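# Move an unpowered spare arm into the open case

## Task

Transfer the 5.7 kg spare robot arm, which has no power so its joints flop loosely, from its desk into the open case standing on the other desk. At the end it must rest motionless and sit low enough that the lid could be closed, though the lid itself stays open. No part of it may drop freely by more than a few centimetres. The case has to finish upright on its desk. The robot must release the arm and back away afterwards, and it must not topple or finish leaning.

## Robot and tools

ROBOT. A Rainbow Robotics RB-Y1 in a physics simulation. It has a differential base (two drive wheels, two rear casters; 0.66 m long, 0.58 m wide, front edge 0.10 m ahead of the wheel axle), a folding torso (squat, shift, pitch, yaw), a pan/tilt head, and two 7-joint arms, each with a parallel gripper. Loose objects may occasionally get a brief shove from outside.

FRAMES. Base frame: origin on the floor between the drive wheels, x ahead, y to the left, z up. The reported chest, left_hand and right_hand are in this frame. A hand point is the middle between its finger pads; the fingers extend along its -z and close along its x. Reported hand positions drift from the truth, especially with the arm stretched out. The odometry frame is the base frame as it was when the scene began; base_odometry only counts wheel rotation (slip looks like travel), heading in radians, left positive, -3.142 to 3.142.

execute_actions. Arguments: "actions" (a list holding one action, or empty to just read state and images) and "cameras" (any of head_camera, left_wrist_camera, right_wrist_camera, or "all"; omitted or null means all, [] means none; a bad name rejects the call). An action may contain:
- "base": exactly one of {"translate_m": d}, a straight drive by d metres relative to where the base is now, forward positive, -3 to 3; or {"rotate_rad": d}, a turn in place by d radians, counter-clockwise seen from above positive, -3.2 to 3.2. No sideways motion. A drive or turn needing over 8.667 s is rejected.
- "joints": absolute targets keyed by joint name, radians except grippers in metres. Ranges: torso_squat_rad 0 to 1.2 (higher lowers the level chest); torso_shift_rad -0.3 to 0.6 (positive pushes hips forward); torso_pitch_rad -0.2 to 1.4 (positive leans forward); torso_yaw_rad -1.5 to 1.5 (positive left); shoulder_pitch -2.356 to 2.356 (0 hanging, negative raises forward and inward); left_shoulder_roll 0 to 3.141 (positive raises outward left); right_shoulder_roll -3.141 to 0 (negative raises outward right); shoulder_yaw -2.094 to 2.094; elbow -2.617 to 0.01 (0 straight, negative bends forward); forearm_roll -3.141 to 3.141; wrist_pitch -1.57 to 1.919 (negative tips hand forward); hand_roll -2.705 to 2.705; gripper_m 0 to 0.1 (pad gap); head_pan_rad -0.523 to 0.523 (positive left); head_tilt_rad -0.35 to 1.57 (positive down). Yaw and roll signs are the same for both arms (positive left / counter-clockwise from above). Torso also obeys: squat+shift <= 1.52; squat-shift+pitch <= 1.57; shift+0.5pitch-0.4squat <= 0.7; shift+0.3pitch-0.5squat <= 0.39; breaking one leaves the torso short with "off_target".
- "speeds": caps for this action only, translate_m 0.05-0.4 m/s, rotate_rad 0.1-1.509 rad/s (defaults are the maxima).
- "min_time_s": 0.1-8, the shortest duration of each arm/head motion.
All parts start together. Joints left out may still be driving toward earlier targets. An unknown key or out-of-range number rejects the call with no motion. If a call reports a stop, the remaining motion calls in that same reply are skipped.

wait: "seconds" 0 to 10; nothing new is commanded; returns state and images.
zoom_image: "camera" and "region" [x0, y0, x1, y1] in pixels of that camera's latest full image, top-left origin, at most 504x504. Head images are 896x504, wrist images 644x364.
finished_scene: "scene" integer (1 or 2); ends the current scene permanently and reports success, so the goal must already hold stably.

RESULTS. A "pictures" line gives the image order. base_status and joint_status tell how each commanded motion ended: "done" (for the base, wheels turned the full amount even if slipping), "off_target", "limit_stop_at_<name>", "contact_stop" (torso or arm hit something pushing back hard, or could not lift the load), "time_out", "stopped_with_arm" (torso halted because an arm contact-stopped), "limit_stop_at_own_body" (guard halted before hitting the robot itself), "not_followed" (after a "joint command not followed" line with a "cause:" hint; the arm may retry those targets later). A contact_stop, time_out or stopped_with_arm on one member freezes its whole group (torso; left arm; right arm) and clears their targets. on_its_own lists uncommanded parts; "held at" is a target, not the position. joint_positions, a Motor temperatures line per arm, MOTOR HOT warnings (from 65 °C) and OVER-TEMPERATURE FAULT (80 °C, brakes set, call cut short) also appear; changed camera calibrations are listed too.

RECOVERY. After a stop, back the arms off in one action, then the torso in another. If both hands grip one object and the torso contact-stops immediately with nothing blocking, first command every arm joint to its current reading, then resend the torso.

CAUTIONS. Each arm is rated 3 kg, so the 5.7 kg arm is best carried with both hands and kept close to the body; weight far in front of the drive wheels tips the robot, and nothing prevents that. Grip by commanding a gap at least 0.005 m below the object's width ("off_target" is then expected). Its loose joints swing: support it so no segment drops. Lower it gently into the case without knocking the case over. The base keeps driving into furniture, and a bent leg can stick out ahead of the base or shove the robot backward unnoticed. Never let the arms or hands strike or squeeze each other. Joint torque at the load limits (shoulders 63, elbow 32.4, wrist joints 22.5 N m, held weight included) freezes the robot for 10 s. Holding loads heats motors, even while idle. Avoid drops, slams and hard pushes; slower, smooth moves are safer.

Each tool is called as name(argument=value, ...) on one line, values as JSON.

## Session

execute_actions(actions=[], cameras=["head_camera"])

Scene clock: 0.00 s.
Motor temperatures (°C, as the motors report them): left_arm=[29 30 26 28 33 28 36] | right_arm=[30 28 30 27 33 27 31]
base_odometry: x=+0.000 y=+0.000 heading=+0.000 (m, m, rad; odometry frame)
base_status: not commanded
joint_positions: torso_squat_rad=+0.350 torso_shift_rad=+0.000 torso_pitch_rad=+0.002 torso_yaw_rad=+0.000 left_shoulder_pitch_rad=-0.017 left_shoulder_roll_rad=+0.027 left_shoulder_yaw_rad=+0.042 left_elbow_rad=-0.168 left_forearm_roll_rad=-0.042 left_wrist_pitch_rad=-0.010 left_hand_roll_rad=-0.027 left_gripper_m=+0.101 right_shoulder_pitch_rad=-0.010 right_shoulder_roll_rad=-0.032 right_shoulder_yaw_rad=-0.019 right_elbow_rad=-0.259 right_forearm_roll_rad=+0.004 right_wrist_pitch_rad=-0.053 right_hand_roll_rad=+0.036 right_gripper_m=+0.099 head_pan_rad=+0.000 head_tilt_rad=+0.401
joint_status: not commanded
chest: x=-0.2272 y=-0.0004 z=+1.2475 quat_wxyz=(+1.000, +0.000, +0.001, +0.000) (m; base frame)
left_hand: x=-0.1322 y=+0.2440 z=+0.5689 quat_wxyz=(+0.995, +0.019, -0.096, -0.017) (m; base frame)
right_hand: x=-0.0835 y=-0.2462 z=+0.5781 quat_wxyz=(+0.987, -0.020, -0.159, +0.015) (m; base frame)
pictures: head_camera
camera_calibration (this result's frames):
head_camera: T_world_to_cam=[[-0.0163097, -0.998879, -0.0444429, 0.0600838], [-0.402606, 0.047247, -0.914153, 1.30154], [0.915228, 0.00298344, -0.402925, 0.7154], [0, 0, 0, 1]] pos_world=[-0.129765, -0.00361203, 1.48073]
Images, in order (width x height): head_camera 896x504.

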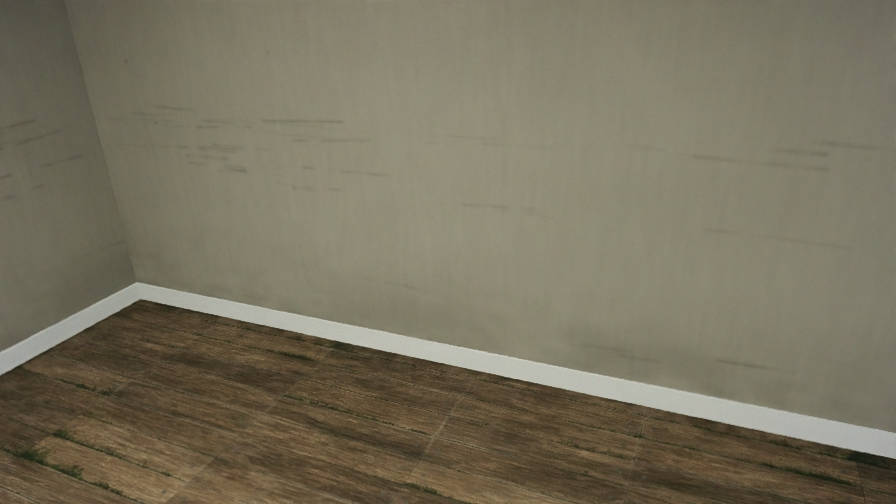

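execute_actions(actions=[{"base":{"rotate_rad":-2.05},"joints":{"torso_squat_rad":0.05}}], cameras=["head_camera"])

Scene clock: 4.43 s.
Motor temperatures (°C, as the motors report them): left_arm=[29 30 26 28 33 28 36] | right_arm=[30 28 30 27 33 27 31]
base_odometry: x=+0.000 y=+0.000 heading=-2.050 (m, m, rad; odometry frame)
base_status: done
joint_positions: torso_squat_rad=+0.050 torso_shift_rad=+0.000 torso_pitch_rad=+0.001 torso_yaw_rad=+0.000 left_shoulder_pitch_rad=-0.017 left_shoulder_roll_rad=+0.027 left_shoulder_yaw_rad=+0.042 left_elbow_rad=-0.168 left_forearm_roll_rad=-0.042 left_wrist_pitch_rad=-0.010 left_hand_roll_rad=-0.027 left_gripper_m=+0.101 right_shoulder_pitch_rad=-0.010 right_shoulder_roll_rad=-0.032 right_shoulder_yaw_rad=-0.019 right_elbow_rad=-0.259 right_forearm_roll_rad=+0.004 right_wrist_pitch_rad=-0.053 right_hand_roll_rad=+0.036 right_gripper_m=+0.099 head_pan_rad=+0.000 head_tilt_rad=+0.401
joint_status: all done
chest: x=-0.2272 y=-0.0004 z=+1.2891 quat_wxyz=(+1.000, +0.000, +0.001, +0.000) (m; base frame)
left_hand: x=-0.1323 y=+0.2440 z=+0.6105 quat_wxyz=(+0.995, +0.019, -0.096, -0.017) (m; base frame)
right_hand: x=-0.0835 y=-0.2462 z=+0.6196 quat_wxyz=(+0.987, -0.020, -0.159, +0.015) (m; base frame)
pictures: head_camera
camera_calibration (this result's frames):
head_camera: T_world_to_cam=[[-0.0163076, -0.998879, -0.0444326, 0.0619182], [-0.402554, 0.0472369, -0.914176, 1.33954], [0.915251, 0.00297855, -0.402874, 0.732114], [0, 0, 0, 1]] pos_world=[-0.129822, -0.00360743, 1.52227]
Images, in order (width x height): head_camera 896x504.

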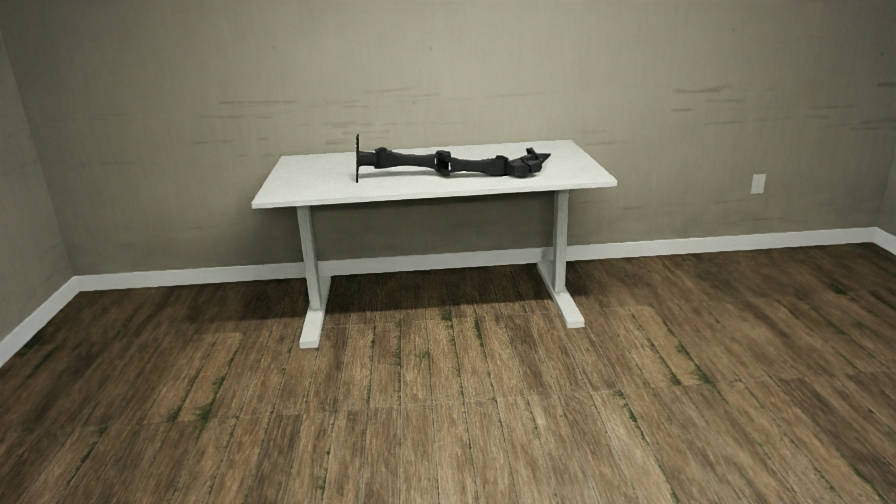

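execute_actions(actions=[{"base":{"translate_m":2.15},"joints":{"torso_squat_rad":0.6,"torso_pitch_rad":0.1,"head_tilt_rad":0.8,"right_shoulder_pitch_rad":-1.0,"right_elbow_rad":-1.15,"right_shoulder_roll_rad":-0.09,"right_shoulder_yaw_rad":-0.26,"right_wrist_pitch_rad":1.87,"right_hand_roll_rad":-0.07,"right_forearm_roll_rad":0,"left_shoulder_pitch_rad":-1.25,"left_elbow_rad":-0.75,"left_wrist_pitch_rad":1.7,"left_shoulder_roll_rad":0.13,"left_shoulder_yaw_rad":0.3,"left_hand_roll_rad":0.07,"left_forearm_roll_rad":0},"min_time_s":3}])

Scene clock: 11.30 s.
Motor temperatures (°C, as the motors report them): left_arm=[29 30 26 28 33 28 36] | right_arm=[30 28 30 27 33 27 31]
base_odometry: x=-0.992 y=-1.908 heading=-2.050 (m, m, rad; odometry frame)
base_status: done
joint_positions: torso_squat_rad=+0.600 torso_shift_rad=+0.000 torso_pitch_rad=+0.100 torso_yaw_rad=+0.000 left_shoulder_pitch_rad=-1.250 left_shoulder_roll_rad=+0.130 left_shoulder_yaw_rad=+0.300 left_elbow_rad=-0.750 left_forearm_roll_rad=+0.000 left_wrist_pitch_rad=+1.700 left_hand_roll_rad=+0.070 left_gripper_m=+0.101 right_shoulder_pitch_rad=-1.000 right_shoulder_roll_rad=-0.090 right_shoulder_yaw_rad=-0.260 right_elbow_rad=-1.150 right_forearm_roll_rad=+0.000 right_wrist_pitch_rad=+1.870 right_hand_roll_rad=-0.070 right_gripper_m=+0.099 head_pan_rad=+0.000 head_tilt_rad=+0.800
joint_status: all done
chest: x=-0.1969 y=-0.0004 z=+1.1661 quat_wxyz=(+0.999, +0.000, +0.050, +0.000) (m; base frame)
left_hand: x=+0.3567 y=+0.1588 z=+0.9609 quat_wxyz=(+0.997, -0.014, -0.074, -0.016) (m; base frame)
right_hand: x=+0.3144 y=-0.1805 z=+0.9387 quat_wxyz=(+0.998, +0.013, -0.066, -0.001) (m; base frame)
pictures: head_camera, left_wrist_camera, right_wrist_camera
camera_calibration (this result's frames):
head_camera: T_world_to_cam=[[-0.0350916, -0.998899, -0.0311435, 0.0361286], [-0.79034, 0.0468107, -0.610877, 0.770847], [0.611662, 0.00317733, -0.791113, 1.11773], [0, 0, 0, 1]] pos_world=[-0.0731755, -0.00354646, 1.35627]
left_wrist_camera: T_world_to_cam=[[0.987291, 0.00998979, 0.158607, -0.508959], [-0.0940059, -0.767983, 0.633534, -0.414079], [0.128137, -0.640393, -0.757283, 0.86929], [0, 0, 0, 1]] pos_world=[0.352177, 0.243766, 1.00136]
right_wrist_camera: T_world_to_cam=[[-0.982597, 0.0141314, -0.185213, 0.491089], [-0.119448, 0.715532, 0.688292, -0.454141], [0.142253, 0.698437, -0.701391, 0.825794], [0, 0, 0, 1]] pos_world=[0.310824, -0.258753, 0.982743]
Images, in order (width x height): head_camera 896x504, left_wrist_camera 644x364, right_wrist_camera 644x364.

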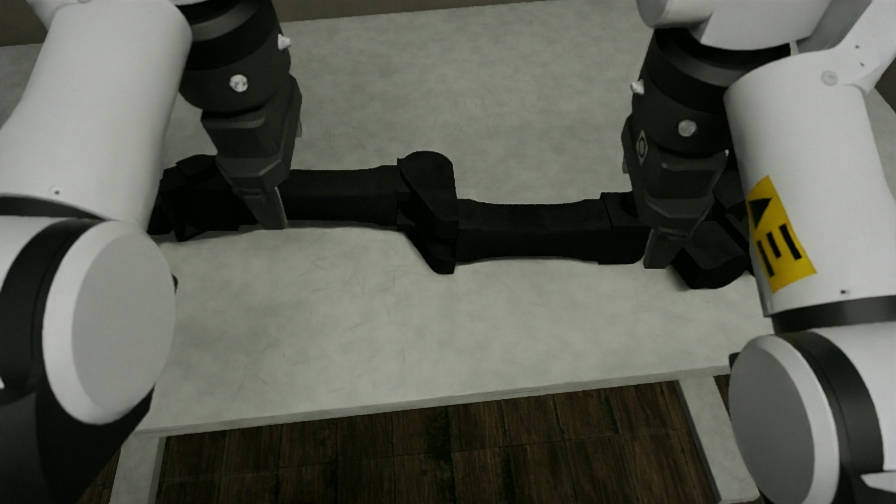

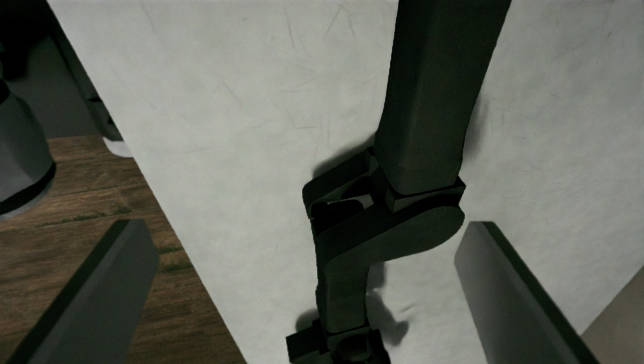

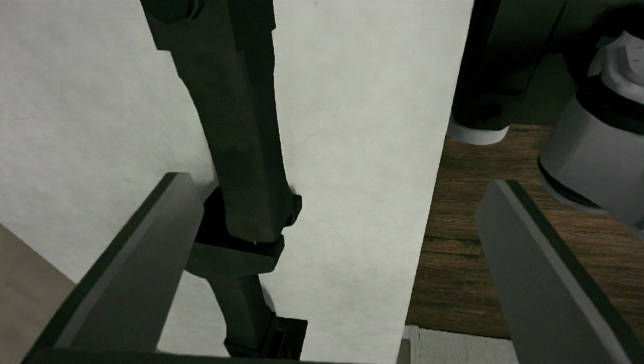

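execute_actions(actions=[{"base":{"translate_m":0.08},"joints":{"torso_squat_rad":0.75,"torso_yaw_rad":0.055,"left_wrist_pitch_rad":1.64,"left_hand_roll_rad":0,"right_hand_roll_rad":-0.12}}])

Scene clock: 12.73 s.
Motor temperatures (°C, as the motors report them): left_arm=[29 30 26 28 33 28 36] | right_arm=[30 28 30 27 33 27 31]
base_odometry: x=-1.028 y=-1.979 heading=-2.050 (m, m, rad; odometry frame)
base_status: done
joint_positions: torso_squat_rad=+0.750 torso_shift_rad=+0.000 torso_pitch_rad=+0.100 torso_yaw_rad=+0.055 left_shoulder_pitch_rad=-1.250 left_shoulder_roll_rad=+0.130 left_shoulder_yaw_rad=+0.300 left_elbow_rad=-0.750 left_forearm_roll_rad=+0.000 left_wrist_pitch_rad=+1.640 left_hand_roll_rad=+0.000 left_gripper_m=+0.101 right_shoulder_pitch_rad=-1.000 right_shoulder_roll_rad=-0.090 right_shoulder_yaw_rad=-0.260 right_elbow_rad=-1.150 right_forearm_roll_rad=+0.000 right_wrist_pitch_rad=+1.870 right_hand_roll_rad=-0.120 right_gripper_m=+0.099 head_pan_rad=+0.000 head_tilt_rad=+0.800
joint_status: all done
chest: x=-0.1969 y=-0.0004 z=+1.1006 quat_wxyz=(+0.998, +0.002, +0.050, +0.027) (m; base frame)
left_hand: x=+0.3608 y=+0.1891 z=+0.8988 quat_wxyz=(+0.994, -0.007, -0.104, -0.024) (m; base frame)
right_hand: x=+0.3234 y=-0.1512 z=+0.8723 quat_wxyz=(+0.998, +0.019, -0.066, +0.001) (m; base frame)
pictures: head_camera, left_wrist_camera, right_wrist_camera
camera_calibration (this result's frames):
head_camera: T_world_to_cam=[[0.0191945, -0.999146, -0.0365854, 0.0507769], [-0.791803, 0.00715182, -0.610734, 0.730327], [0.610475, 0.0406911, -0.79099, 1.06553], [0, 0, 0, 1]] pos_world=[-0.0731777, 0.00215281, 1.29072]
left_wrist_camera: T_world_to_cam=[[0.975687, -0.00595067, 0.219089, -0.55062], [-0.143048, -0.774644, 0.616007, -0.316391], [0.16605, -0.63237, -0.756661, 0.82541], [0, 0, 0, 1]] pos_world=[0.354914, 0.273598, 0.940089]
right_wrist_camera: T_world_to_cam=[[-0.982946, 0.0116728, -0.183522, 0.485477], [-0.121749, 0.706624, 0.697037, -0.436521], [0.137817, 0.707493, -0.693152, 0.75311], [0, 0, 0, 1]] pos_world=[0.32026, -0.230031, 0.915386]
Images, in order (width x height): head_camera 896x504, left_wrist_camera 644x364, right_wrist_camera 644x364.

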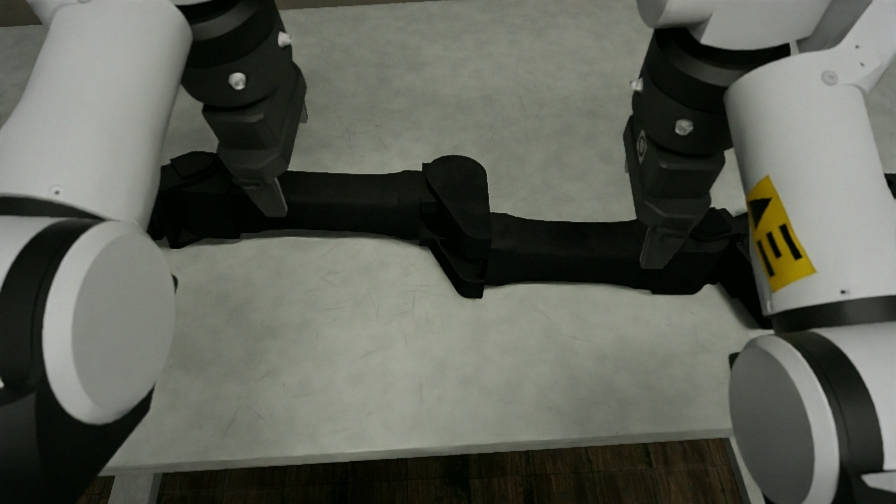

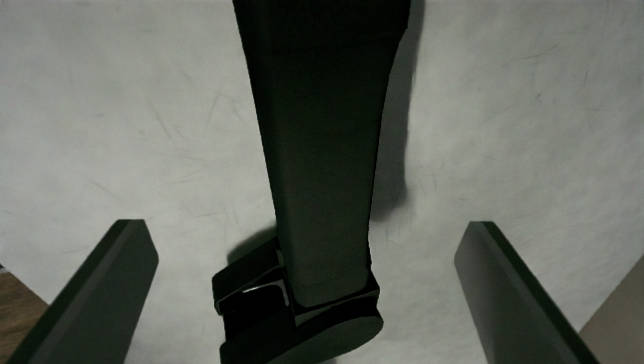

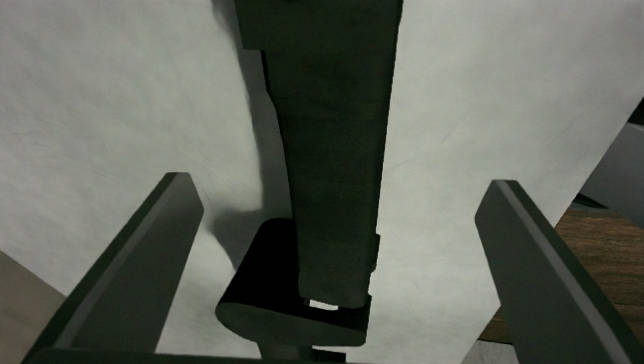

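execute_actions(actions=[{"base":{"translate_m":0.017},"joints":{"torso_squat_rad":0.86}}])

Scene clock: 13.90 s.
Motor temperatures (°C, as the motors report them): left_arm=[29 30 26 28 33 28 36] | right_arm=[30 28 30 27 33 27 31]
base_odometry: x=-1.036 y=-1.994 heading=-2.050 (m, m, rad; odometry frame)
base_status: done
joint_positions: torso_squat_rad=+0.860 torso_shift_rad=+0.000 torso_pitch_rad=+0.100 torso_yaw_rad=+0.055 left_shoulder_pitch_rad=-1.250 left_shoulder_roll_rad=+0.130 left_shoulder_yaw_rad=+0.300 left_elbow_rad=-0.750 left_forearm_roll_rad=+0.000 left_wrist_pitch_rad=+1.640 left_hand_roll_rad=+0.000 left_gripper_m=+0.101 right_shoulder_pitch_rad=-1.000 right_shoulder_roll_rad=-0.090 right_shoulder_yaw_rad=-0.260 right_elbow_rad=-1.150 right_forearm_roll_rad=+0.000 right_wrist_pitch_rad=+1.870 right_hand_roll_rad=-0.120 right_gripper_m=+0.099 head_pan_rad=+0.000 head_tilt_rad=+0.800
joint_status: all done
chest: x=-0.1970 y=-0.0004 z=+1.0451 quat_wxyz=(+0.998, +0.002, +0.050, +0.027) (m; base frame)
left_hand: x=+0.3607 y=+0.1891 z=+0.8435 quat_wxyz=(+0.994, -0.007, -0.104, -0.024) (m; base frame)
right_hand: x=+0.3234 y=-0.1512 z=+0.8169 quat_wxyz=(+0.998, +0.019, -0.066, +0.001) (m; base frame)
pictures: head_camera, left_wrist_camera, right_wrist_camera
camera_calibration (this result's frames):
head_camera: T_world_to_cam=[[0.019198, -0.999146, -0.0365833, 0.0487584], [-0.791739, 0.00715197, -0.610817, 0.696481], [0.610558, 0.0406909, -0.790926, 1.02164], [0, 0, 0, 1]] pos_world=[-0.0732763, 0.00216394, 1.23525]
left_wrist_camera: T_world_to_cam=[[0.975632, -0.00596327, 0.219331, -0.538653], [-0.143209, -0.774648, 0.615965, -0.282193], [0.166231, -0.632365, -0.756625, 0.783436], [0, 0, 0, 1]] pos_world=[0.354883, 0.273605, 0.884732]
right_wrist_camera: T_world_to_cam=[[-0.982907, 0.0116594, -0.183731, 0.475442], [-0.121908, 0.706619, 0.697014, -0.39787], [0.137954, 0.707498, -0.693119, 0.714645], [0, 0, 0, 1]] pos_world=[0.320223, -0.230011, 0.860008]
Images, in order (width x height): head_camera 896x504, left_wrist_camera 644x364, right_wrist_camera 644x364.

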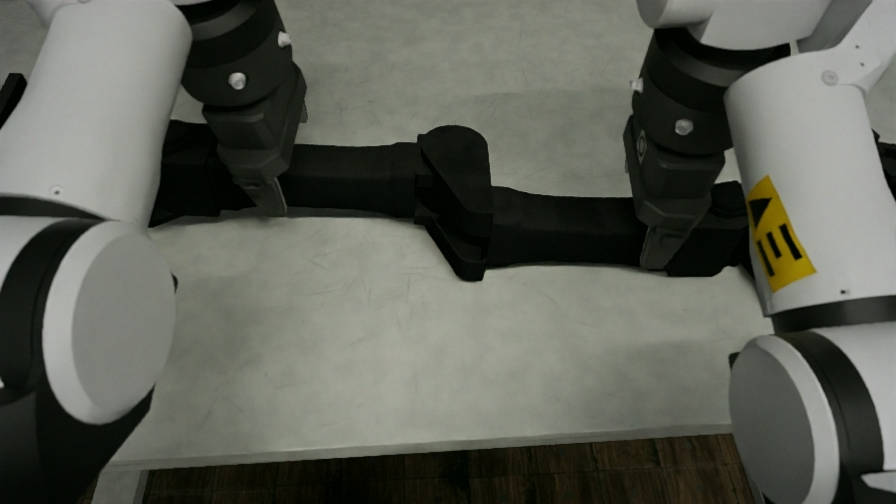

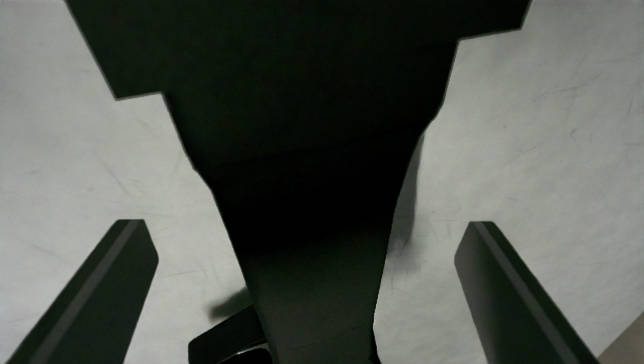

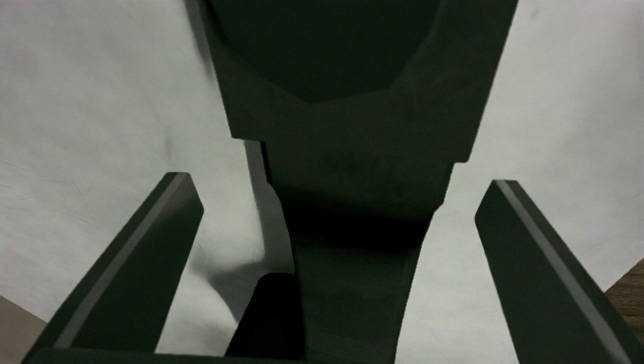

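execute_actions(actions=[{"joints":{"torso_squat_rad":0.935,"right_shoulder_roll_rad":-0.065}}])

Scene clock: 14.93 s.
Motor temperatures (°C, as the motors report them): left_arm=[29 30 26 28 33 28 36] | right_arm=[30 28 30 27 33 27 31]
base_odometry: x=-1.036 y=-1.994 heading=-2.051 (m, m, rad; odometry frame)
base_status: not commanded
joint_positions: torso_squat_rad=+0.935 torso_shift_rad=+0.000 torso_pitch_rad=+0.099 torso_yaw_rad=+0.055 left_shoulder_pitch_rad=-1.250 left_shoulder_roll_rad=+0.130 left_shoulder_yaw_rad=+0.300 left_elbow_rad=-0.750 left_forearm_roll_rad=+0.000 left_wrist_pitch_rad=+1.640 left_hand_roll_rad=+0.000 left_gripper_m=+0.101 right_shoulder_pitch_rad=-1.001 right_shoulder_roll_rad=-0.065 right_shoulder_yaw_rad=-0.260 right_elbow_rad=-1.151 right_forearm_roll_rad=+0.000 right_wrist_pitch_rad=+1.870 right_hand_roll_rad=-0.120 right_gripper_m=+0.099 head_pan_rad=+0.000 head_tilt_rad=+0.800
joint_status: all done
chest: x=-0.1972 y=-0.0004 z=+1.0041 quat_wxyz=(+0.998, +0.002, +0.050, +0.027) (m; base frame)
left_hand: x=+0.3606 y=+0.1892 z=+0.8027 quat_wxyz=(+0.994, -0.007, -0.105, -0.024) (m; base frame)
right_hand: x=+0.3197 y=-0.1374 z=+0.7739 quat_wxyz=(+0.998, +0.027, -0.062, +0.010) (m; base frame)
pictures: head_camera, left_wrist_camera, right_wrist_camera
camera_calibration (this result's frames):
head_camera: T_world_to_cam=[[0.0192515, -0.999147, -0.0365194, 0.0472407], [-0.791495, 0.0070869, -0.611135, 0.671617], [0.610873, 0.0406702, -0.790683, 0.98913], [0, 0, 0, 1]] pos_world=[-0.0735606, 0.00221268, 1.19426]
left_wrist_camera: T_world_to_cam=[[0.975536, -0.00577408, 0.219763, -0.529939], [-0.14334, -0.774644, 0.615938, -0.256912], [0.166681, -0.632371, -0.756521, 0.752426], [0, 0, 0, 1]] pos_world=[0.354733, 0.273737, 0.843929]
right_wrist_camera: T_world_to_cam=[[-0.984105, -0.00375349, -0.17755, 0.457301], [-0.130451, 0.693665, 0.708386, -0.385964], [0.120501, 0.720288, -0.683129, 0.675117], [0, 0, 0, 1]] pos_world=[0.31833, -0.216832, 0.815797]
Images, in order (width x height): head_camera 896x504, left_wrist_camera 644x364, right_wrist_camera 644x364.

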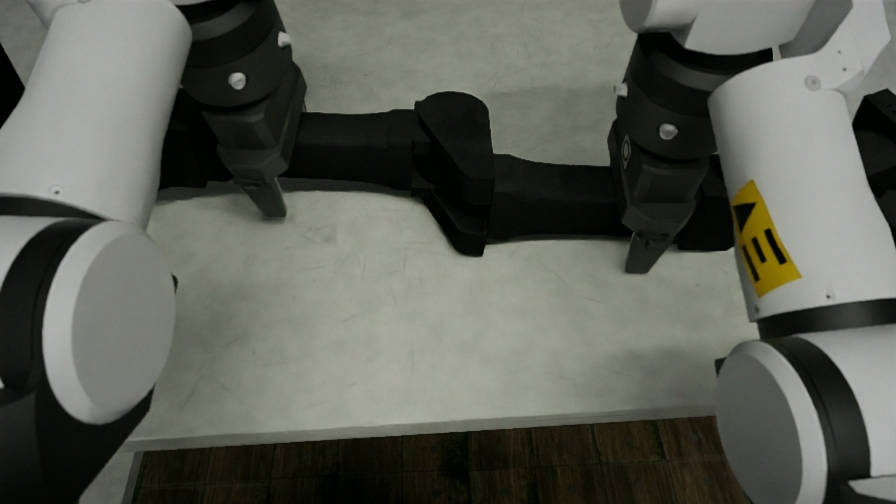

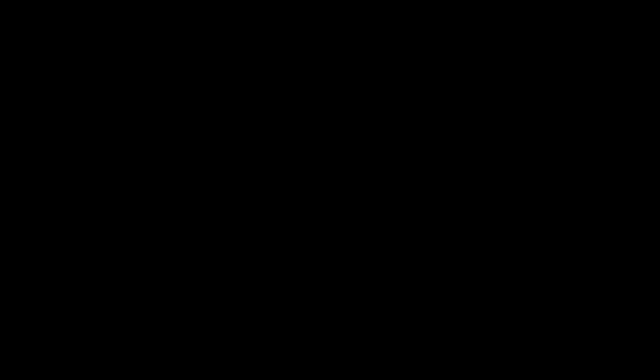

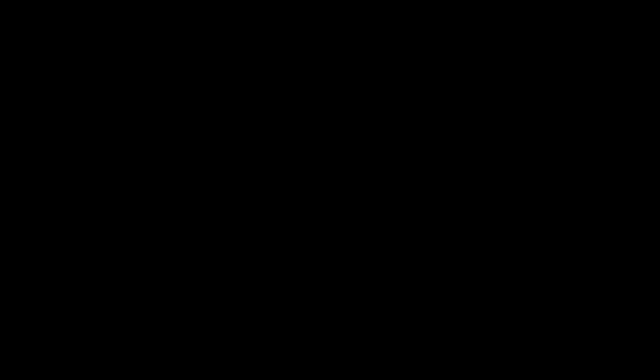

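execute_actions(actions=[{"joints":{"left_gripper_m":0.02,"right_gripper_m":0.02}}], cameras=[])

execute_actions(actions=[{"joints":{"torso_squat_rad":0.88}}], cameras=["head_camera"])

Scene clock: 16.30 s.
Motor temperatures (°C, as the motors report them): left_arm=[29 30 26 28 33 28 36] | right_arm=[30 28 30 27 33 27 31]
base_odometry: x=-1.036 y=-1.994 heading=-2.051 (m, m, rad; odometry frame)
base_status: not commanded
joint_positions: torso_squat_rad=+0.935 torso_shift_rad=+0.000 torso_pitch_rad=+0.099 torso_yaw_rad=+0.055 left_shoulder_pitch_rad=-1.252 left_shoulder_roll_rad=+0.131 left_shoulder_yaw_rad=+0.300 left_elbow_rad=-0.751 left_forearm_roll_rad=+0.000 left_wrist_pitch_rad=+1.639 left_hand_roll_rad=+0.000 left_gripper_m=+0.059 right_shoulder_pitch_rad=-1.001 right_shoulder_roll_rad=-0.065 right_shoulder_yaw_rad=-0.260 right_elbow_rad=-1.150 right_forearm_roll_rad=+0.000 right_wrist_pitch_rad=+1.871 right_hand_roll_rad=-0.120 right_gripper_m=+0.057 head_pan_rad=+0.000 head_tilt_rad=+0.800
joint_status: left_gripper_m off_target (ended at +0.059, target +0.020); right_gripper_m off_target (ended at +0.057, target +0.020)
chest: x=-0.1972 y=-0.0004 z=+1.0041 quat_wxyz=(+0.998, +0.002, +0.050, +0.027) (m; base frame)
left_hand: x=+0.3614 y=+0.1895 z=+0.8039 quat_wxyz=(+0.994, -0.007, -0.106, -0.023) (m; base frame)
right_hand: x=+0.3194 y=-0.1375 z=+0.7735 quat_wxyz=(+0.998, +0.027, -0.062, +0.009) (m; base frame)
pictures: none
No camera images: the call's "cameras" was empty. Leave "cameras" out to get every camera's image.

Scene clock: 17.20 s.
Motor temperatures (°C, as the motors report them): left_arm=[29 30 26 28 33 28 36] | right_arm=[31 28 30 27 33 27 31]
base_odometry: x=-1.036 y=-1.994 heading=-2.051 (m, m, rad; odometry frame)
base_status: not commanded
joint_positions: torso_squat_rad=+0.880 torso_shift_rad=+0.001 torso_pitch_rad=+0.102 torso_yaw_rad=+0.055 left_shoulder_pitch_rad=-1.248 left_shoulder_roll_rad=+0.130 left_shoulder_yaw_rad=+0.300 left_elbow_rad=-0.749 left_forearm_roll_rad=+0.000 left_wrist_pitch_rad=+1.640 left_hand_roll_rad=+0.000 left_gripper_m=+0.059 right_shoulder_pitch_rad=-0.998 right_shoulder_roll_rad=-0.065 right_shoulder_yaw_rad=-0.260 right_elbow_rad=-1.148 right_forearm_roll_rad=+0.000 right_wrist_pitch_rad=+1.870 right_hand_roll_rad=-0.120 right_gripper_m=+0.057 head_pan_rad=+0.000 head_tilt_rad=+0.800
joint_status: all done
chest: x=-0.1962 y=-0.0004 z=+1.0344 quat_wxyz=(+0.998, +0.002, +0.051, +0.027) (m; base frame)
left_hand: x=+0.3604 y=+0.1895 z=+0.8302 quat_wxyz=(+0.995, -0.008, -0.102, -0.023) (m; base frame)
right_hand: x=+0.3188 y=-0.1378 z=+0.8007 quat_wxyz=(+0.998, +0.027, -0.058, +0.009) (m; base frame)
pictures: head_camera
camera_calibration (this result's frames):
head_camera: T_world_to_cam=[[0.0191449, -0.999148, -0.036563, 0.0483468], [-0.79278, 0.00711228, -0.609466, 0.688972], [0.609207, 0.0406545, -0.791969, 1.01353], [0, 0, 0, 1]] pos_world=[-0.0721712, 0.00220088, 1.22436]
Images, in order (width x height): head_camera 896x504.

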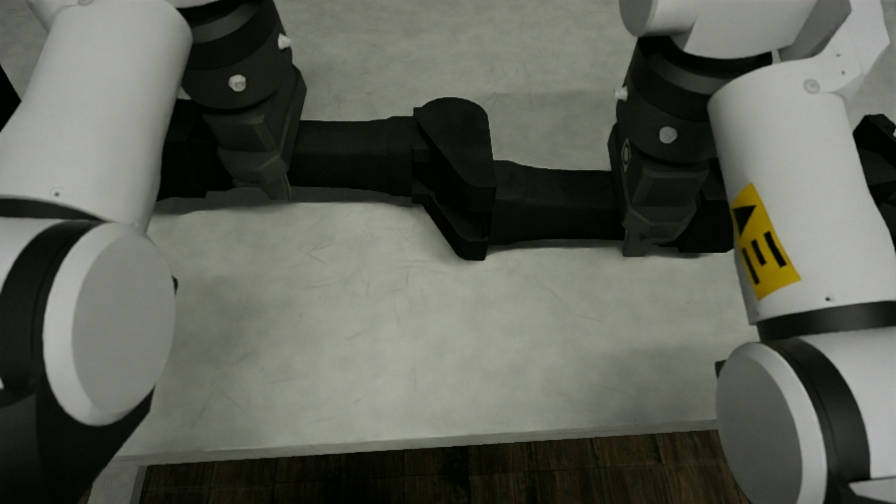

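execute_actions(actions=[{"joints":{"torso_squat_rad":0.84}}])

Scene clock: 18.07 s.
Motor temperatures (°C, as the motors report them): left_arm=[29 30 26 28 33 28 36] | right_arm=[31 28 30 27 33 27 31]
base_odometry: x=-1.036 y=-1.994 heading=-2.051 (m, m, rad; odometry frame)
base_status: not commanded
joint_positions: torso_squat_rad=+0.840 torso_shift_rad=+0.001 torso_pitch_rad=+0.102 torso_yaw_rad=+0.055 left_shoulder_pitch_rad=-1.248 left_shoulder_roll_rad=+0.130 left_shoulder_yaw_rad=+0.300 left_elbow_rad=-0.749 left_forearm_roll_rad=+0.000 left_wrist_pitch_rad=+1.640 left_hand_roll_rad=+0.000 left_gripper_m=+0.059 right_shoulder_pitch_rad=-0.997 right_shoulder_roll_rad=-0.064 right_shoulder_yaw_rad=-0.260 right_elbow_rad=-1.148 right_forearm_roll_rad=+0.000 right_wrist_pitch_rad=+1.870 right_hand_roll_rad=-0.120 right_gripper_m=+0.057 head_pan_rad=+0.000 head_tilt_rad=+0.800
joint_status: all done
chest: x=-0.1961 y=-0.0004 z=+1.0556 quat_wxyz=(+0.998, +0.002, +0.051, +0.027) (m; base frame)
left_hand: x=+0.3603 y=+0.1895 z=+0.8512 quat_wxyz=(+0.995, -0.008, -0.102, -0.023) (m; base frame)
right_hand: x=+0.3187 y=-0.1378 z=+0.8217 quat_wxyz=(+0.998, +0.027, -0.058, +0.009) (m; base frame)
pictures: head_camera, left_wrist_camera, right_wrist_camera
camera_calibration (this result's frames):
head_camera: T_world_to_cam=[[0.0191426, -0.999148, -0.0365641, 0.0491183], [-0.792816, 0.00711235, -0.609419, 0.701887], [0.60916, 0.0406545, -0.792004, 1.03033], [0, 0, 0, 1]] pos_world=[-0.0721103, 0.00219681, 1.24557]
left_wrist_camera: T_world_to_cam=[[0.976829, -0.00497965, 0.213965, -0.535963], [-0.139123, -0.77447, 0.617123, -0.289245], [0.162636, -0.632591, -0.757217, 0.791408], [0, 0, 0, 1]] pos_world=[0.354592, 0.273957, 0.892445]
right_wrist_camera: T_world_to_cam=[[-0.985646, -0.00312866, -0.168794, 0.458132], [-0.123668, 0.693997, 0.709277, -0.422534], [0.114924, 0.719971, -0.684423, 0.711039], [0, 0, 0, 1]] pos_world=[0.317587, -0.217256, 0.863675]
Images, in order (width x height): head_camera 896x504, left_wrist_camera 644x364, right_wrist_camera 644x364.

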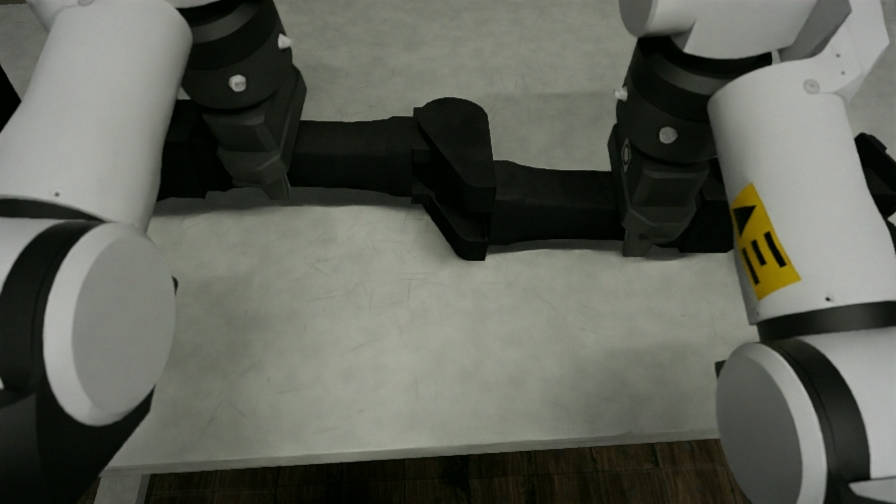

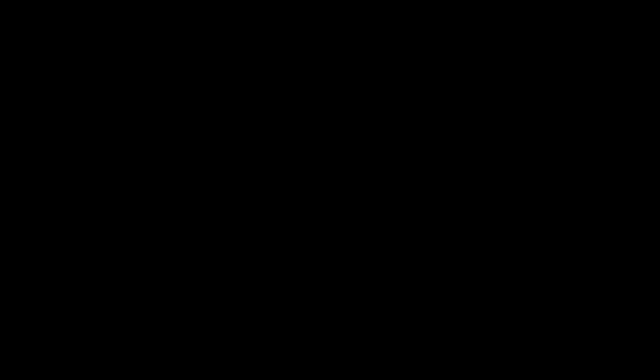

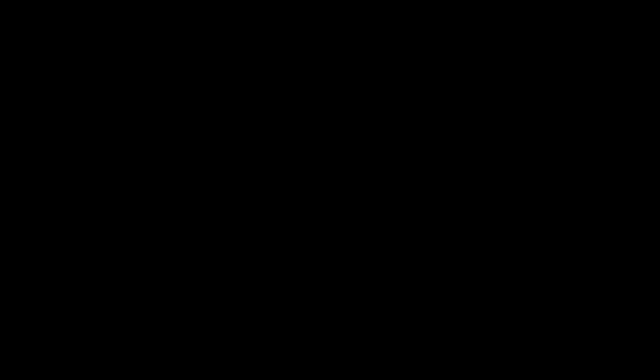

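Stable.

execute_actions(actions=[{"joints":{"torso_squat_rad":0.55}}], cameras=[])

execute_actions(actions=[{"base":{"translate_m":-0.5},"joints":{"torso_squat_rad":0,"torso_yaw_rad":0,"head_tilt_rad":0.3}}], cameras=[])

execute_actions(actions=[{"base":{"rotate_rad":-3.09},"speeds":{"rotate_rad":0.8}}], cameras=["head_camera"])

Scene clock: 19.90 s.
Motor temperatures (°C, as the motors report them): left_arm=[29 30 26 28 33 28 36] | right_arm=[31 28 30 28 33 27 31]
base_odometry: x=-1.036 y=-1.994 heading=-2.051 (m, m, rad; odometry frame)
base_status: not commanded
joint_positions: torso_squat_rad=+0.550 torso_shift_rad=+0.001 torso_pitch_rad=+0.102 torso_yaw_rad=+0.055 left_shoulder_pitch_rad=-1.248 left_shoulder_roll_rad=+0.130 left_shoulder_yaw_rad=+0.300 left_elbow_rad=-0.749 left_forearm_roll_rad=+0.000 left_wrist_pitch_rad=+1.640 left_hand_roll_rad=+0.000 left_gripper_m=+0.059 right_shoulder_pitch_rad=-0.997 right_shoulder_roll_rad=-0.064 right_shoulder_yaw_rad=-0.260 right_elbow_rad=-1.148 right_forearm_roll_rad=+0.000 right_wrist_pitch_rad=+1.870 right_hand_roll_rad=-0.120 right_gripper_m=+0.057 head_pan_rad=+0.000 head_tilt_rad=+0.800
joint_status: all done
chest: x=-0.1959 y=-0.0004 z=+1.1852 quat_wxyz=(+0.998, +0.002, +0.051, +0.027) (m; base frame)
left_hand: x=+0.3605 y=+0.1894 z=+0.9806 quat_wxyz=(+0.995, -0.008, -0.101, -0.023) (m; base frame)
right_hand: x=+0.3186 y=-0.1377 z=+0.9507 quat_wxyz=(+0.998, +0.027, -0.057, +0.009) (m; base frame)
pictures: none
No camera images: the call's "cameras" was empty. Leave "cameras" out to get every camera's image.

Scene clock: 22.63 s.
Motor temperatures (°C, as the motors report them): left_arm=[29 30 26 29 33 28 36] | right_arm=[31 28 30 28 33 27 31]
base_odometry: x=-0.806 y=-1.550 heading=-2.051 (m, m, rad; odometry frame)
base_status: done
joint_positions: torso_squat_rad=+0.000 torso_shift_rad=+0.001 torso_pitch_rad=+0.102 torso_yaw_rad=+0.000 left_shoulder_pitch_rad=-1.248 left_shoulder_roll_rad=+0.130 left_shoulder_yaw_rad=+0.300 left_elbow_rad=-0.749 left_forearm_roll_rad=+0.000 left_wrist_pitch_rad=+1.640 left_hand_roll_rad=+0.000 left_gripper_m=+0.059 right_shoulder_pitch_rad=-0.996 right_shoulder_roll_rad=-0.064 right_shoulder_yaw_rad=-0.260 right_elbow_rad=-1.148 right_forearm_roll_rad=+0.000 right_wrist_pitch_rad=+1.870 right_hand_roll_rad=-0.120 right_gripper_m=+0.057 head_pan_rad=+0.000 head_tilt_rad=+0.300
joint_status: all done
chest: x=-0.1957 y=-0.0005 z=+1.2883 quat_wxyz=(+0.999, +0.001, +0.051, +0.000) (m; base frame)
left_hand: x=+0.3701 y=+0.1575 z=+1.0827 quat_wxyz=(+0.994, -0.013, -0.101, -0.050) (m; base frame)
right_hand: x=+0.3104 y=-0.1670 z=+1.0545 quat_wxyz=(+0.998, +0.023, -0.058, -0.018) (m; base frame)
pictures: none
No camera images: the call's "cameras" was empty. Leave "cameras" out to get every camera's image.

Scene clock: 28.43 s.
Motor temperatures (°C, as the motors report them): left_arm=[30 30 26 29 33 28 36] | right_arm=[32 28 30 28 33 27 31]
base_odometry: x=-0.805 y=-1.550 heading=+1.142 (m, m, rad; odometry frame)
base_status: done
joint_positions: torso_squat_rad=+0.000 torso_shift_rad=+0.001 torso_pitch_rad=+0.102 torso_yaw_rad=+0.000 left_shoulder_pitch_rad=-1.248 left_shoulder_roll_rad=+0.130 left_shoulder_yaw_rad=+0.300 left_elbow_rad=-0.749 left_forearm_roll_rad=+0.000 left_wrist_pitch_rad=+1.640 left_hand_roll_rad=+0.000 left_gripper_m=+0.059 right_shoulder_pitch_rad=-0.996 right_shoulder_roll_rad=-0.064 right_shoulder_yaw_rad=-0.260 right_elbow_rad=-1.148 right_forearm_roll_rad=+0.000 right_wrist_pitch_rad=+1.870 right_hand_roll_rad=-0.120 right_gripper_m=+0.057 head_pan_rad=+0.000 head_tilt_rad=+0.300
joint_status: not commanded
chest: x=-0.1957 y=-0.0005 z=+1.2883 quat_wxyz=(+0.999, +0.001, +0.051, +0.000) (m; base frame)
left_hand: x=+0.3701 y=+0.1575 z=+1.0827 quat_wxyz=(+0.994, -0.013, -0.101, -0.050) (m; base frame)
right_hand: x=+0.3104 y=-0.1671 z=+1.0545 quat_wxyz=(+0.998, +0.023, -0.058, -0.018) (m; base frame)
pictures: head_camera
camera_calibration (this result's frames):
head_camera: T_world_to_cam=[[-0.0167669, -0.998866, -0.0445575, 0.0626039], [-0.402551, 0.0475362, -0.914162, 1.35662], [0.915244, 0.00260904, -0.402892, 0.683412], [0, 0, 0, 1]] pos_world=[-0.0783306, -0.00373862, 1.5183]
Images, in order (width x height): head_camera 896x504.

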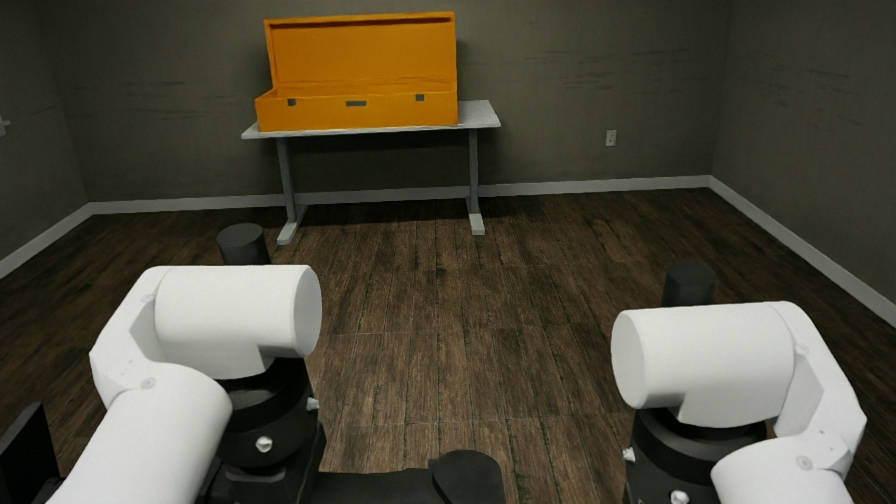

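execute_actions(actions=[{"base":{"rotate_rad":0.2},"joints":{"torso_pitch_rad":0,"right_wrist_pitch_rad":1.915,"left_wrist_pitch_rad":1.685},"min_time_s":1}], cameras=[])

execute_actions(actions=[{"base":{"translate_m":2.7},"joints":{"right_shoulder_pitch_rad":-1.25,"right_elbow_rad":-0.86,"right_shoulder_roll_rad":-0.145,"right_shoulder_yaw_rad":-0.3,"left_shoulder_pitch_rad":-1.42,"left_elbow_rad":-0.58,"left_shoulder_roll_rad":0.187,"left_shoulder_yaw_rad":0.315,"left_wrist_pitch_rad":1.7,"head_tilt_rad":0.6},"min_time_s":4}], cameras=[])

execute_actions(actions=[{"base":{"rotate_rad":-0.2}}], cameras=["head_camera"])

Scene clock: 31.47 s.
Motor temperatures (°C, as the motors report them): left_arm=[30 30 26 29 33 28 36] | right_arm=[32 28 30 28 33 27 31]
base_odometry: x=-0.805 y=-1.550 heading=+1.342 (m, m, rad; odometry frame)
base_status: done
joint_positions: torso_squat_rad=+0.000 torso_shift_rad=+0.001 torso_pitch_rad=+0.002 torso_yaw_rad=+0.000 left_shoulder_pitch_rad=-1.248 left_shoulder_roll_rad=+0.129 left_shoulder_yaw_rad=+0.300 left_elbow_rad=-0.749 left_forearm_roll_rad=+0.000 left_wrist_pitch_rad=+1.685 left_hand_roll_rad=+0.000 left_gripper_m=+0.059 right_shoulder_pitch_rad=-0.997 right_shoulder_roll_rad=-0.063 right_shoulder_yaw_rad=-0.260 right_elbow_rad=-1.148 right_forearm_roll_rad=-0.001 right_wrist_pitch_rad=+1.915 right_hand_roll_rad=-0.120 right_gripper_m=+0.057 head_pan_rad=+0.000 head_tilt_rad=+0.300
joint_status: all done
chest: x=-0.2266 y=-0.0005 z=+1.2899 quat_wxyz=(+1.000, +0.001, +0.001, +0.000) (m; base frame)
left_hand: x=+0.3469 y=+0.1579 z=+1.1389 quat_wxyz=(+0.990, -0.010, -0.128, -0.051) (m; base frame)
right_hand: x=+0.2900 y=-0.1673 z=+1.1057 quat_wxyz=(+0.996, +0.022, -0.085, -0.016) (m; base frame)
pictures: none
No camera images: the call's "cameras" was empty. Leave "cameras" out to get every camera's image.

Scene clock: 39.57 s.
Motor temperatures (°C, as the motors report them): left_arm=[30 30 26 29 33 28 36] | right_arm=[33 28 30 29 34 28 31]
base_odometry: x=-0.190 y=+1.079 heading=+1.341 (m, m, rad; odometry frame)
base_status: done
joint_positions: torso_squat_rad=+0.000 torso_shift_rad=+0.001 torso_pitch_rad=+0.002 torso_yaw_rad=+0.000 left_shoulder_pitch_rad=-1.418 left_shoulder_roll_rad=+0.186 left_shoulder_yaw_rad=+0.315 left_elbow_rad=-0.579 left_forearm_roll_rad=+0.001 left_wrist_pitch_rad=+1.699 left_hand_roll_rad=+0.001 left_gripper_m=+0.061 right_shoulder_pitch_rad=-1.246 right_shoulder_roll_rad=-0.142 right_shoulder_yaw_rad=-0.299 right_elbow_rad=-0.857 right_forearm_roll_rad=-0.001 right_wrist_pitch_rad=+1.916 right_hand_roll_rad=-0.119 right_gripper_m=+0.056 head_pan_rad=+0.000 head_tilt_rad=+0.600
joint_status: all done
chest: x=-0.2265 y=-0.0005 z=+1.2899 quat_wxyz=(+1.000, +0.001, +0.001, +0.000) (m; base frame)
left_hand: x=+0.3537 y=+0.1596 z=+1.1885 quat_wxyz=(+0.991, -0.001, -0.125, -0.053) (m; base frame)
right_hand: x=+0.3123 y=-0.1699 z=+1.1607 quat_wxyz=(+0.998, +0.009, -0.068, -0.013) (m; base frame)
pictures: none
No camera images: the call's "cameras" was empty. Leave "cameras" out to get every camera's image.

Scene clock: 41.17 s.
Motor temperatures (°C, as the motors report them): left_arm=[30 30 26 29 33 28 36] | right_arm=[33 28 30 29 34 28 31]
base_odometry: x=-0.190 y=+1.079 heading=+1.141 (m, m, rad; odometry frame)
base_status: done
joint_positions: torso_squat_rad=+0.000 torso_shift_rad=+0.001 torso_pitch_rad=+0.002 torso_yaw_rad=+0.000 left_shoulder_pitch_rad=-1.418 left_shoulder_roll_rad=+0.186 left_shoulder_yaw_rad=+0.315 left_elbow_rad=-0.579 left_forearm_roll_rad=+0.001 left_wrist_pitch_rad=+1.700 left_hand_roll_rad=+0.001 left_gripper_m=+0.061 right_shoulder_pitch_rad=-1.246 right_shoulder_roll_rad=-0.142 right_shoulder_yaw_rad=-0.299 right_elbow_rad=-0.857 right_forearm_roll_rad=-0.001 right_wrist_pitch_rad=+1.916 right_hand_roll_rad=-0.119 right_gripper_m=+0.056 head_pan_rad=+0.000 head_tilt_rad=+0.600
joint_status: not commanded
chest: x=-0.2266 y=-0.0005 z=+1.2899 quat_wxyz=(+1.000, +0.001, +0.001, +0.000) (m; base frame)
left_hand: x=+0.3537 y=+0.1597 z=+1.1885 quat_wxyz=(+0.991, -0.001, -0.125, -0.053) (m; base frame)
right_hand: x=+0.3123 y=-0.1699 z=+1.1607 quat_wxyz=(+0.998, +0.009, -0.068, -0.013) (m; base frame)
pictures: head_camera
camera_calibration (this result's frames):
head_camera: T_world_to_cam=[[-0.0249862, -0.998875, -0.0403146, 0.0539754], [-0.576168, 0.0473445, -0.815959, 1.15886], [0.81695, 0.00284027, -0.576702, 0.970671], [0, 0, 0, 1]] pos_world=[-0.123942, -0.00370806, 1.50755]
Images, in order (width x height): head_camera 896x504.

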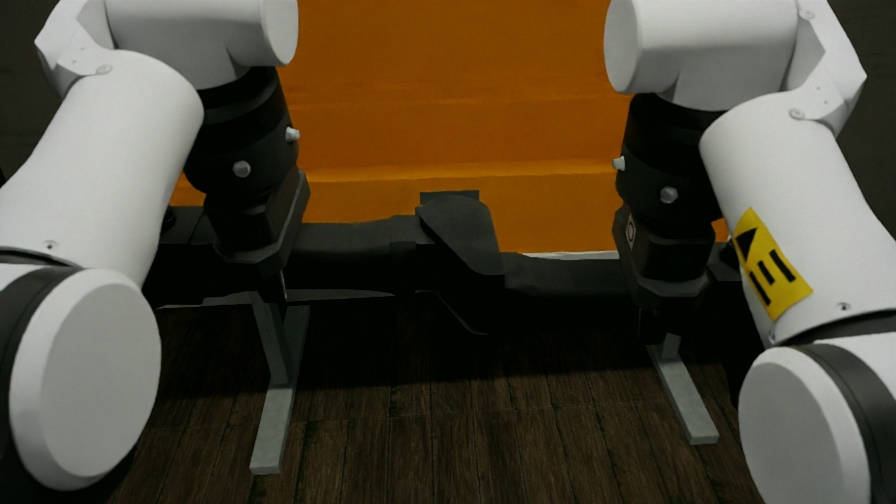

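execute_actions(actions=[{"base":{"translate_m":0.83},"speeds":{"translate_m":0.25},"joints":{"head_tilt_rad":0.9}}], cameras=["head_camera"])

Scene clock: 45.70 s.
Motor temperatures (°C, as the motors report them): left_arm=[30 30 26 29 33 28 36] | right_arm=[33 28 30 29 34 28 31]
base_odometry: x=+0.156 y=+1.834 heading=+1.141 (m, m, rad; odometry frame)
base_status: done
joint_positions: torso_squat_rad=+0.000 torso_shift_rad=+0.001 torso_pitch_rad=+0.002 torso_yaw_rad=+0.000 left_shoulder_pitch_rad=-1.418 left_shoulder_roll_rad=+0.186 left_shoulder_yaw_rad=+0.315 left_elbow_rad=-0.579 left_forearm_roll_rad=+0.001 left_wrist_pitch_rad=+1.700 left_hand_roll_rad=+0.001 left_gripper_m=+0.061 right_shoulder_pitch_rad=-1.246 right_shoulder_roll_rad=-0.142 right_shoulder_yaw_rad=-0.299 right_elbow_rad=-0.857 right_forearm_roll_rad=-0.001 right_wrist_pitch_rad=+1.916 right_hand_roll_rad=-0.119 right_gripper_m=+0.056 head_pan_rad=+0.000 head_tilt_rad=+0.900
joint_status: all done
chest: x=-0.2266 y=-0.0005 z=+1.2899 quat_wxyz=(+1.000, +0.001, +0.001, +0.000) (m; base frame)
left_hand: x=+0.3537 y=+0.1597 z=+1.1885 quat_wxyz=(+0.991, -0.001, -0.125, -0.053) (m; base frame)
right_hand: x=+0.3123 y=-0.1699 z=+1.1607 quat_wxyz=(+0.998, +0.009, -0.068, -0.013) (m; base frame)
pictures: head_camera
camera_calibration (this result's frames):
head_camera: T_world_to_cam=[[-0.0354488, -0.998887, -0.0311211, 0.0381403], [-0.791568, 0.0470735, -0.609265, 0.806909], [0.610051, 0.00303674, -0.792356, 1.24975], [0, 0, 0, 1]] pos_world=[-0.122339, -0.00368134, 1.48306]
Images, in order (width x height): head_camera 896x504.

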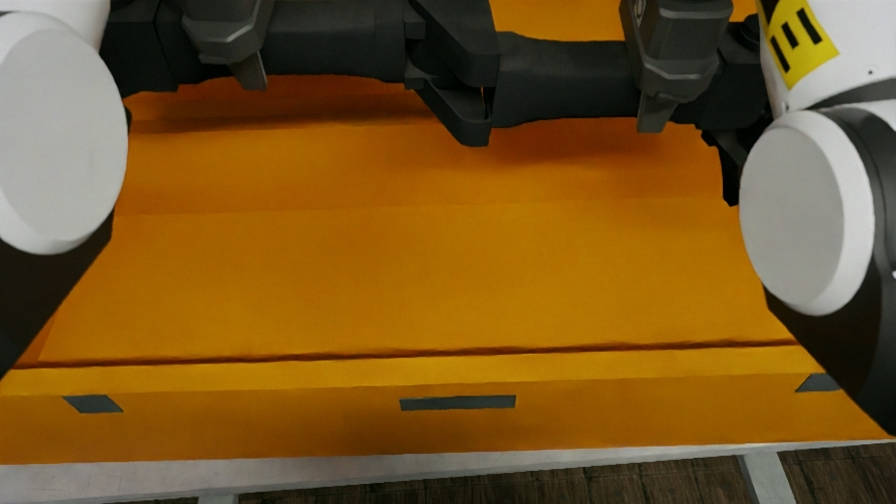

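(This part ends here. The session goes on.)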